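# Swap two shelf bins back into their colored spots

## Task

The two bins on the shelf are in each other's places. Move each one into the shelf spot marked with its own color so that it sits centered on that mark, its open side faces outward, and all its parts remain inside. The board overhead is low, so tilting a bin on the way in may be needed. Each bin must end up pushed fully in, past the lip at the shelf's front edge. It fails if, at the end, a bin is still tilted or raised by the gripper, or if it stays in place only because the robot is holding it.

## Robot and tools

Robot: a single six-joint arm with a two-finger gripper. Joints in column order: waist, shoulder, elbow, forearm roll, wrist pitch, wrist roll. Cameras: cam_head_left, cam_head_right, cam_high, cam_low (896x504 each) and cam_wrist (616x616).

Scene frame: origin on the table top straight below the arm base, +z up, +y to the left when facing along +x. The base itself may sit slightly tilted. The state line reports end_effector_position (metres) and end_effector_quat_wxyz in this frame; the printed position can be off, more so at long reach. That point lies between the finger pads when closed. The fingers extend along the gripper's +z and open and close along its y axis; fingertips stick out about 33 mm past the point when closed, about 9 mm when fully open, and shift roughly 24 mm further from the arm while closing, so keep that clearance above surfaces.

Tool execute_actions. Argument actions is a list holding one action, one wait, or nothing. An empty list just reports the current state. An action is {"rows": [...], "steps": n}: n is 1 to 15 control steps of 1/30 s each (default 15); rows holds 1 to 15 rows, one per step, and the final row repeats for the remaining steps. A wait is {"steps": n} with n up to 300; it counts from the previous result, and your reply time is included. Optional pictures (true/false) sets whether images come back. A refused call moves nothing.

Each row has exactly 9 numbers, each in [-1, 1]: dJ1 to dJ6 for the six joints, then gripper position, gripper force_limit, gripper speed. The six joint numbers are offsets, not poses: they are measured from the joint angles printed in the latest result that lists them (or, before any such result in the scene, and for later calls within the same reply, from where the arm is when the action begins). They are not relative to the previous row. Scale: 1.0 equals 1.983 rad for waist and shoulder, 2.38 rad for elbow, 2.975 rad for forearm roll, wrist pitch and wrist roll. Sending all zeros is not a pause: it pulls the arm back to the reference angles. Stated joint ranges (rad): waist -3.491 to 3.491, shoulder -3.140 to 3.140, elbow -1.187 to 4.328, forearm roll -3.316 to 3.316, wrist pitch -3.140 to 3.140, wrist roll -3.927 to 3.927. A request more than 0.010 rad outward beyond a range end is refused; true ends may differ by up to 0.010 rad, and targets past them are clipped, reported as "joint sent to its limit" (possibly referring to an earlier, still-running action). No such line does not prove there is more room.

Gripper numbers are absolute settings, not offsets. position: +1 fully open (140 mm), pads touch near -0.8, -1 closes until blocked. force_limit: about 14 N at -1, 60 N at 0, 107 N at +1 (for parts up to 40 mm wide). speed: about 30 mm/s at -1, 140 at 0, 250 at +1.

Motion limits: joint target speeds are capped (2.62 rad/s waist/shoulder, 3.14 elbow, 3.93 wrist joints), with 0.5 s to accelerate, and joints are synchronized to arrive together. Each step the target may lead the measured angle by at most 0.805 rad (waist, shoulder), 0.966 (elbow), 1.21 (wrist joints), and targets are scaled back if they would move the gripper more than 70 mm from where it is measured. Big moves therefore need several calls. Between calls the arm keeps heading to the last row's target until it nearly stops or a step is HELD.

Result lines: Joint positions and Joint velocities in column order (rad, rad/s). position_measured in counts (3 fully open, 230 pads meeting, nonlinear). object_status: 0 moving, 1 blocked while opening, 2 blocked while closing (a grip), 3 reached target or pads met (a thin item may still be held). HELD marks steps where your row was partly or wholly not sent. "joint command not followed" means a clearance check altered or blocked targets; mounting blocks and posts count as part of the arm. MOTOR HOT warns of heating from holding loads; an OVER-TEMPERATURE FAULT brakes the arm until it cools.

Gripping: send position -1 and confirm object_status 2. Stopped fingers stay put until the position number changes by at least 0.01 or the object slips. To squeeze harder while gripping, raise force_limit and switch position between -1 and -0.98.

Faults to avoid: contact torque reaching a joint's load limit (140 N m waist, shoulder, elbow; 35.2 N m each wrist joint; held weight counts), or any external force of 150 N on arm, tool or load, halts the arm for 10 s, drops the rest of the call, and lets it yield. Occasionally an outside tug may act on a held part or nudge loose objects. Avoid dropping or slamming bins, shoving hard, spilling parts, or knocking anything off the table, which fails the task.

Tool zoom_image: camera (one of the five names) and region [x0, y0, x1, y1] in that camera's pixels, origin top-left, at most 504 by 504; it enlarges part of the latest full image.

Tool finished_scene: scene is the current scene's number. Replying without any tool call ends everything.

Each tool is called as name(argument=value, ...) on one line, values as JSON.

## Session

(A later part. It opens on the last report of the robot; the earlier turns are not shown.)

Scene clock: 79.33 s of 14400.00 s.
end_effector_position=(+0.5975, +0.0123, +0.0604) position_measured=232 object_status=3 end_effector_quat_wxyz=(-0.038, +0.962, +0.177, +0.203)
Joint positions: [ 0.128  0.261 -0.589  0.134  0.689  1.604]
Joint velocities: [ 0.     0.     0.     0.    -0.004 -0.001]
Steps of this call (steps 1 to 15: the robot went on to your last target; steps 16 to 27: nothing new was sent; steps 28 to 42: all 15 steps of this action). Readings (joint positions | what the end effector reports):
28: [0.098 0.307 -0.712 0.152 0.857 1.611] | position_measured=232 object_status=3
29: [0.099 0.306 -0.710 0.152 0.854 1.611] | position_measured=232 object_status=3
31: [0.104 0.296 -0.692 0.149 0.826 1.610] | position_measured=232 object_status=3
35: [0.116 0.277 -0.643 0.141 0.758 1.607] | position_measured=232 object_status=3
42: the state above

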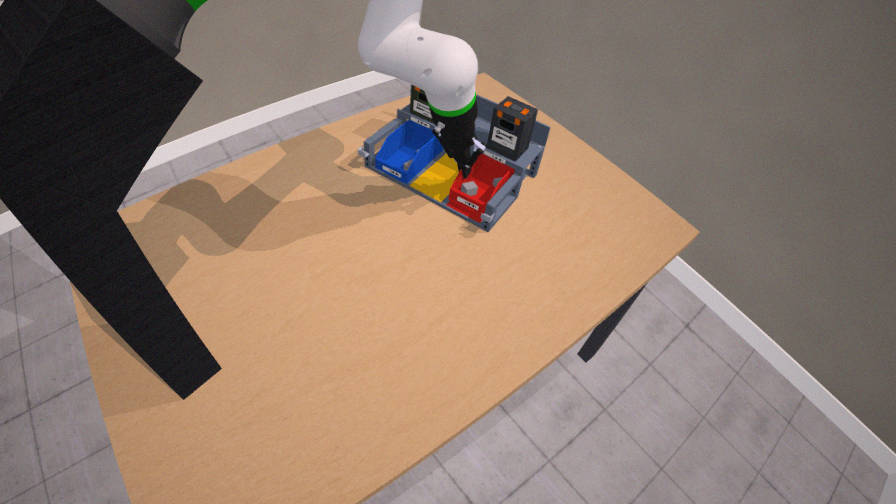

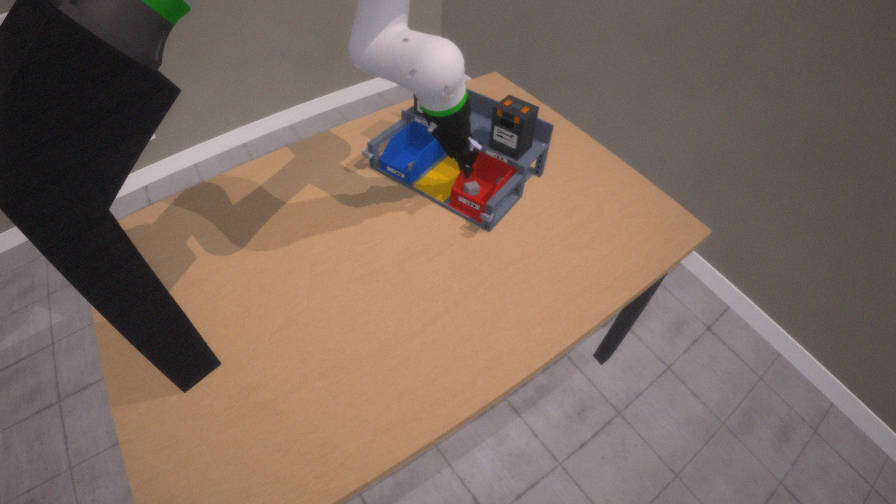

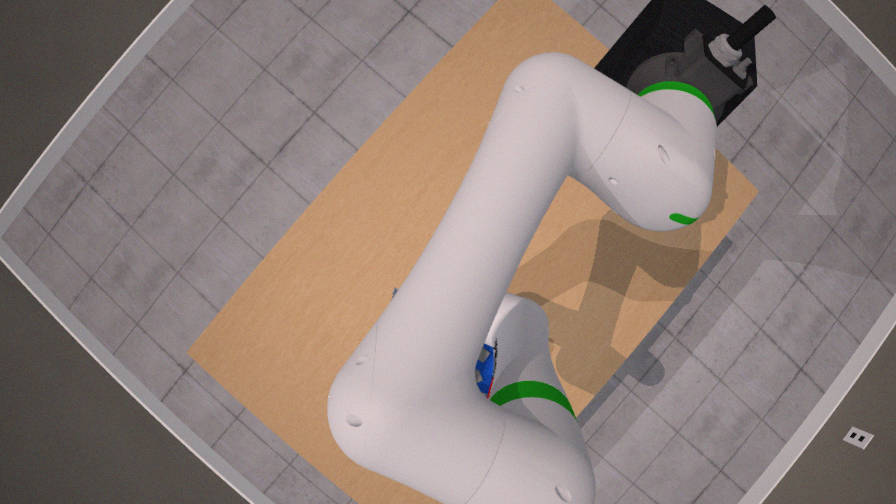

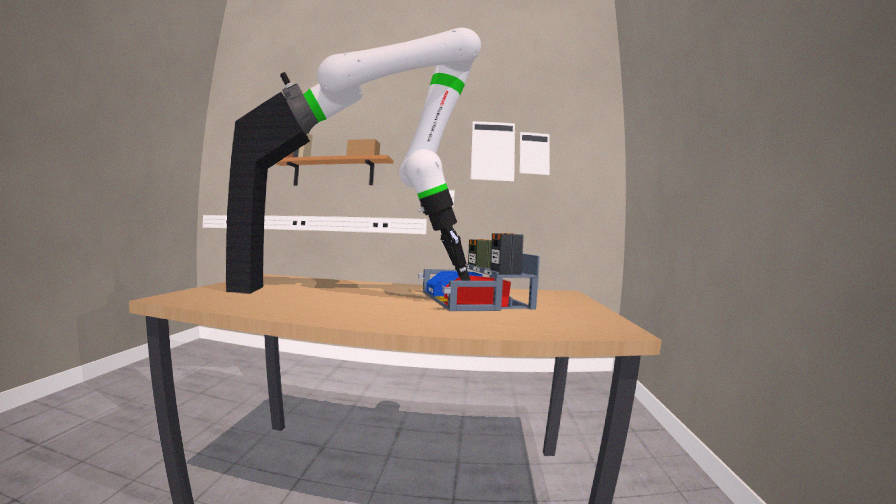

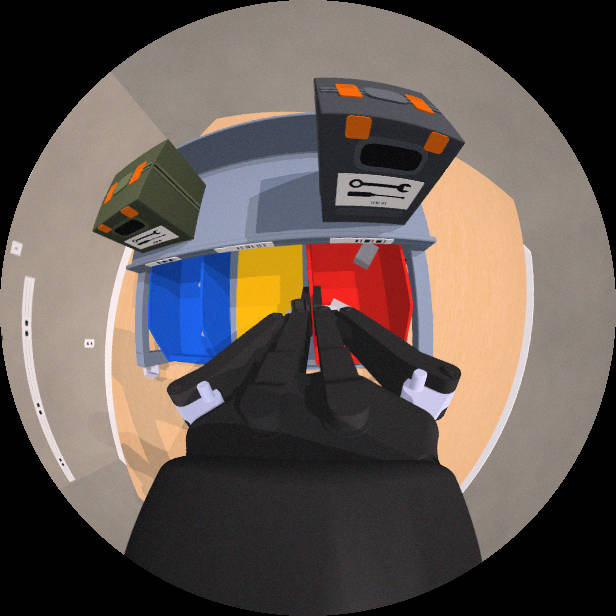

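execute_actions(actions=[{"rows":[[-0.0055,0.054,-0.0013,0.002,0.0723,0.0024,-1,0.7,0]],"steps":15}])

zoom_image(camera="cam_head_left", region=[350,100,560,240])

Scene clock: 80.43 s of 14400.00 s.
end_effector_position=(+0.5961, +0.0124, +0.0495) position_measured=232 object_status=3 end_effector_quat_wxyz=(-0.048, +0.951, +0.174, +0.253)
Joint positions: [ 0.117  0.368 -0.592  0.14   0.904  1.611]
Joint velocities: [ 0.     0.002  0.002  0.001  0.    -0.   ]
Steps of this call (steps 1 to 15: the robot went on to your last target; steps 16 to 18: nothing new was sent; steps 19 to 33: all 15 steps of this action). Readings (joint positions | what the end effector reports):
19: [0.128 0.261 -0.589 0.134 0.688 1.604] | position_measured=232 object_status=3
20: [0.128 0.262 -0.589 0.134 0.691 1.604] | position_measured=232 object_status=3
22: [0.127 0.278 -0.589 0.134 0.723 1.605] | position_measured=232 object_status=3
26: [0.119 0.346 -0.591 0.138 0.859 1.609] | position_measured=232 object_status=3
33: the state above

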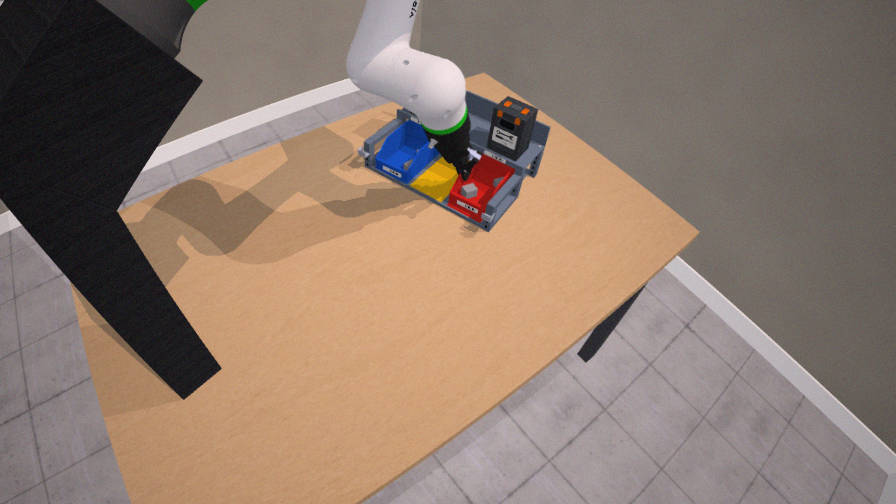

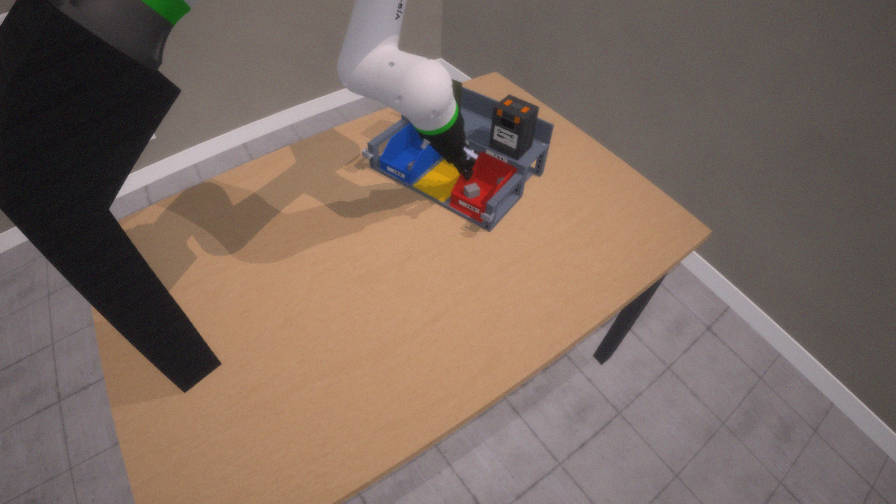

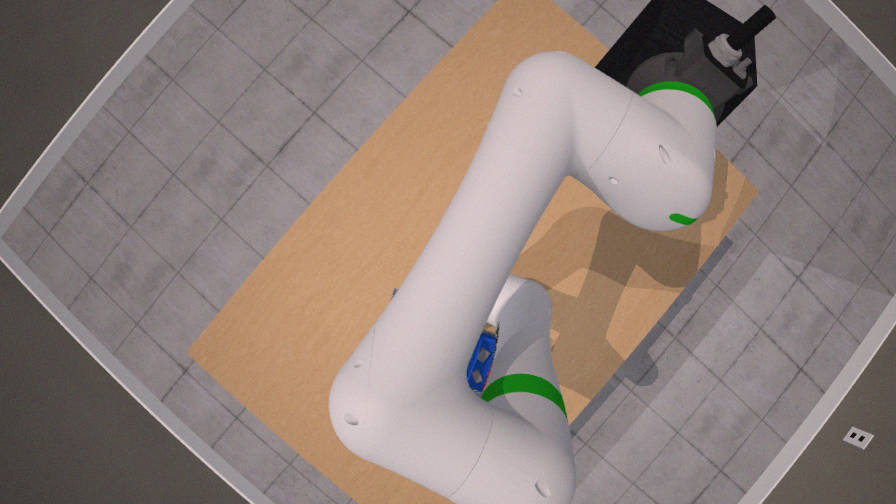

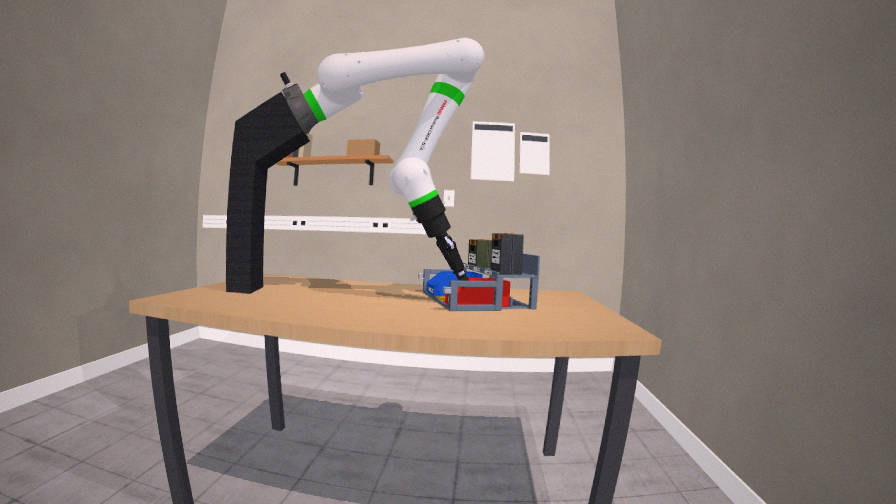

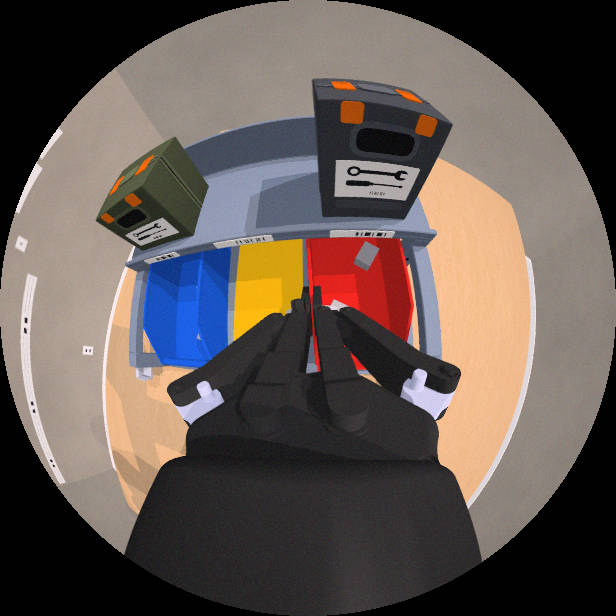

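Region (350, 100, 560, 240) of cam_head_left's 896x504 image, scaled by 2.400, with more detail than that image has.

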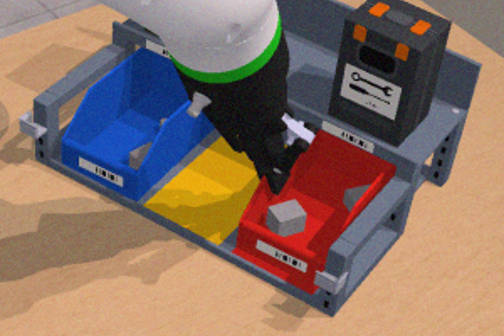

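execute_actions(actions=[{"rows":[[0,0,0,0,0,0,-0.5,0,0],[0,0,0,0,0,0,-0.5,0,0],[0,0,0,0,0,0,-0.5,0,0],[0,0,0,0,0,0,-0.5,0,0],[0,0,0,0,0,0,-0.5,0,0],[0.002,-0.075,-0.07,0,0,0,-0.5,0,0]],"steps":15}])

zoom_image(camera="cam_head_left", region=[350,100,560,240])

Scene clock: 81.53 s of 14400.00 s.
end_effector_position=(+0.5674, +0.0110, +0.1049) position_measured=192 object_status=3 end_effector_quat_wxyz=(-0.049, +0.953, +0.174, +0.244)
Joint positions: [ 0.121  0.225 -0.752  0.14   0.904  1.611]
Joint velocities: [ 0.002 -0.23  -0.258  0.     0.     0.   ]
Steps of this call (steps 1 to 15: the robot went on to your last target; steps 16 to 18: nothing new was sent; steps 19 to 33: all 15 steps of this action). Readings (joint positions | what the end effector reports):
19: [0.117 0.368 -0.592 0.140 0.904 1.611] | position_measured=232 object_status=0
20: [0.117 0.368 -0.592 0.140 0.903 1.611] | position_measured=232 object_status=0
22: [0.117 0.368 -0.591 0.140 0.903 1.611] | position_measured=214 object_status=0
26: [0.118 0.359 -0.602 0.140 0.904 1.611] | position_measured=192 object_status=0
33: the state above

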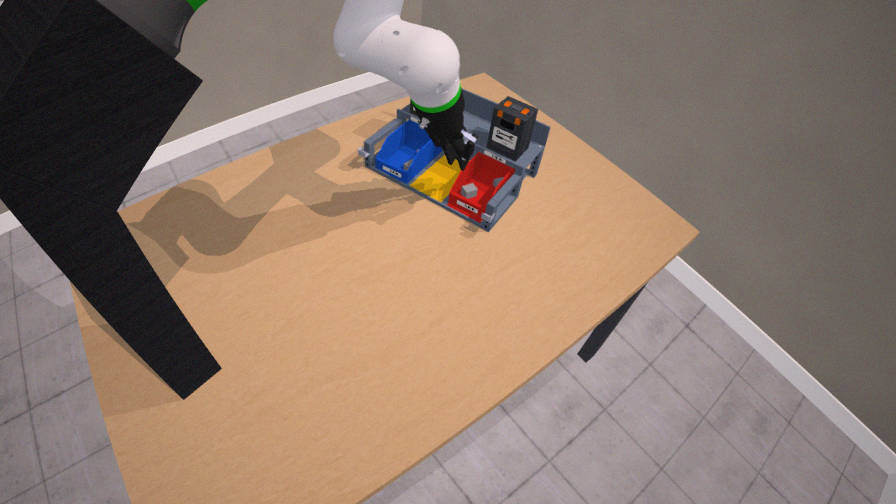

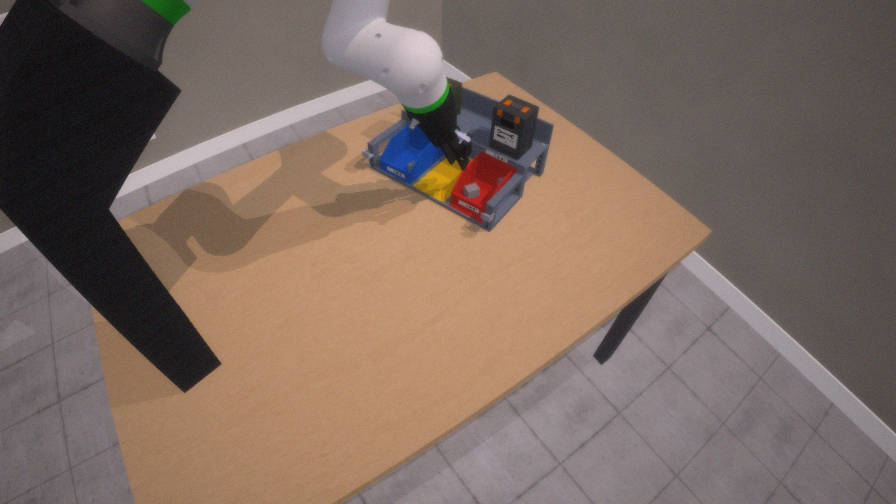

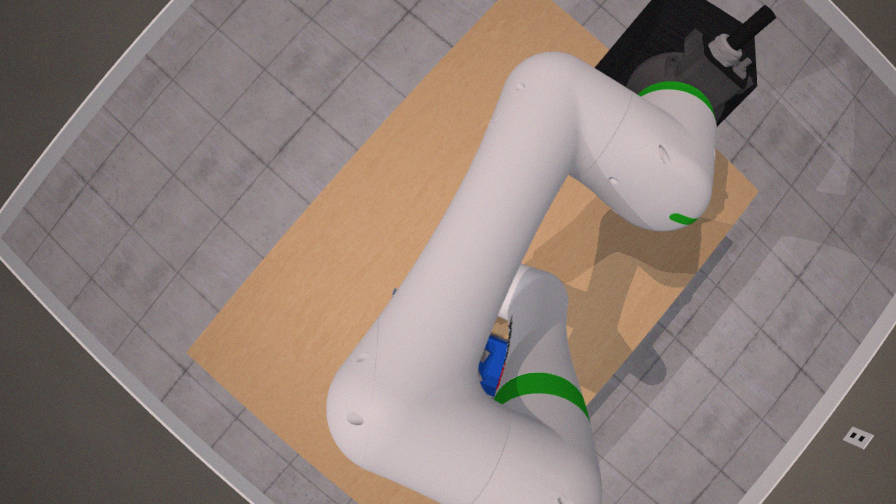

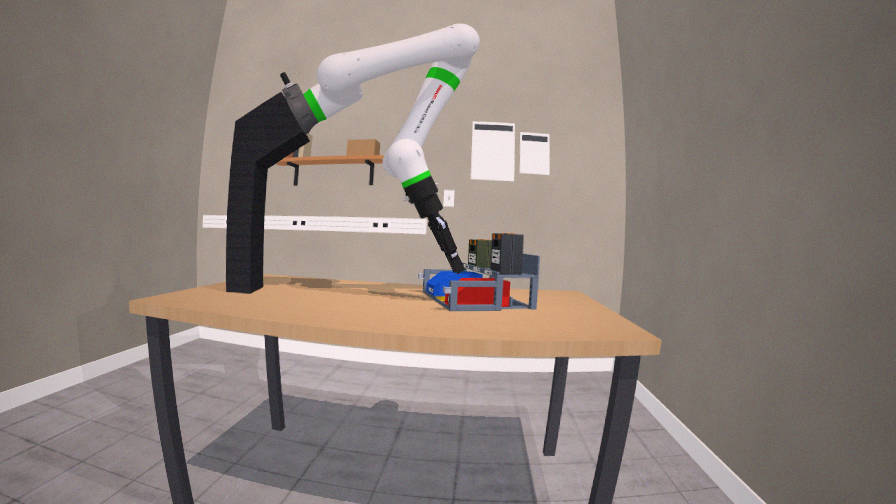

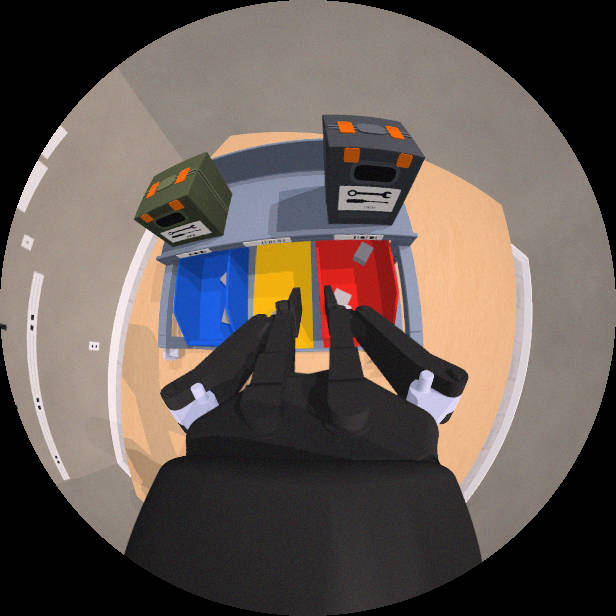

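Region (350, 100, 560, 240) of cam_head_left's 896x504 image, scaled by 2.400, with more detail than that image has.

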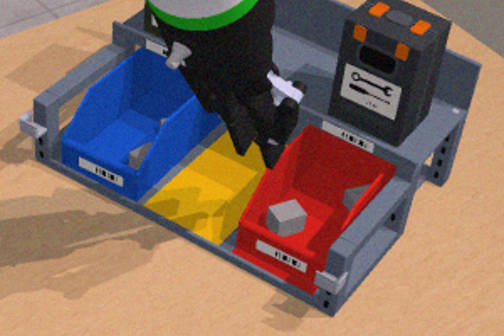

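zoom_image(camera="cam_low", region=[410,250,550,320])

Region (410, 250, 550, 320) of cam_low's 896x504 image, scaled by 3.600, with more detail than that image has.

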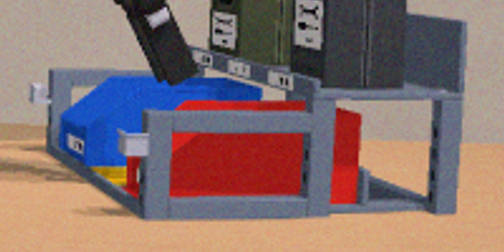

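Both bins are level and against the back stop.

finished_scene(scene=1)

The scene is finished: the task was done.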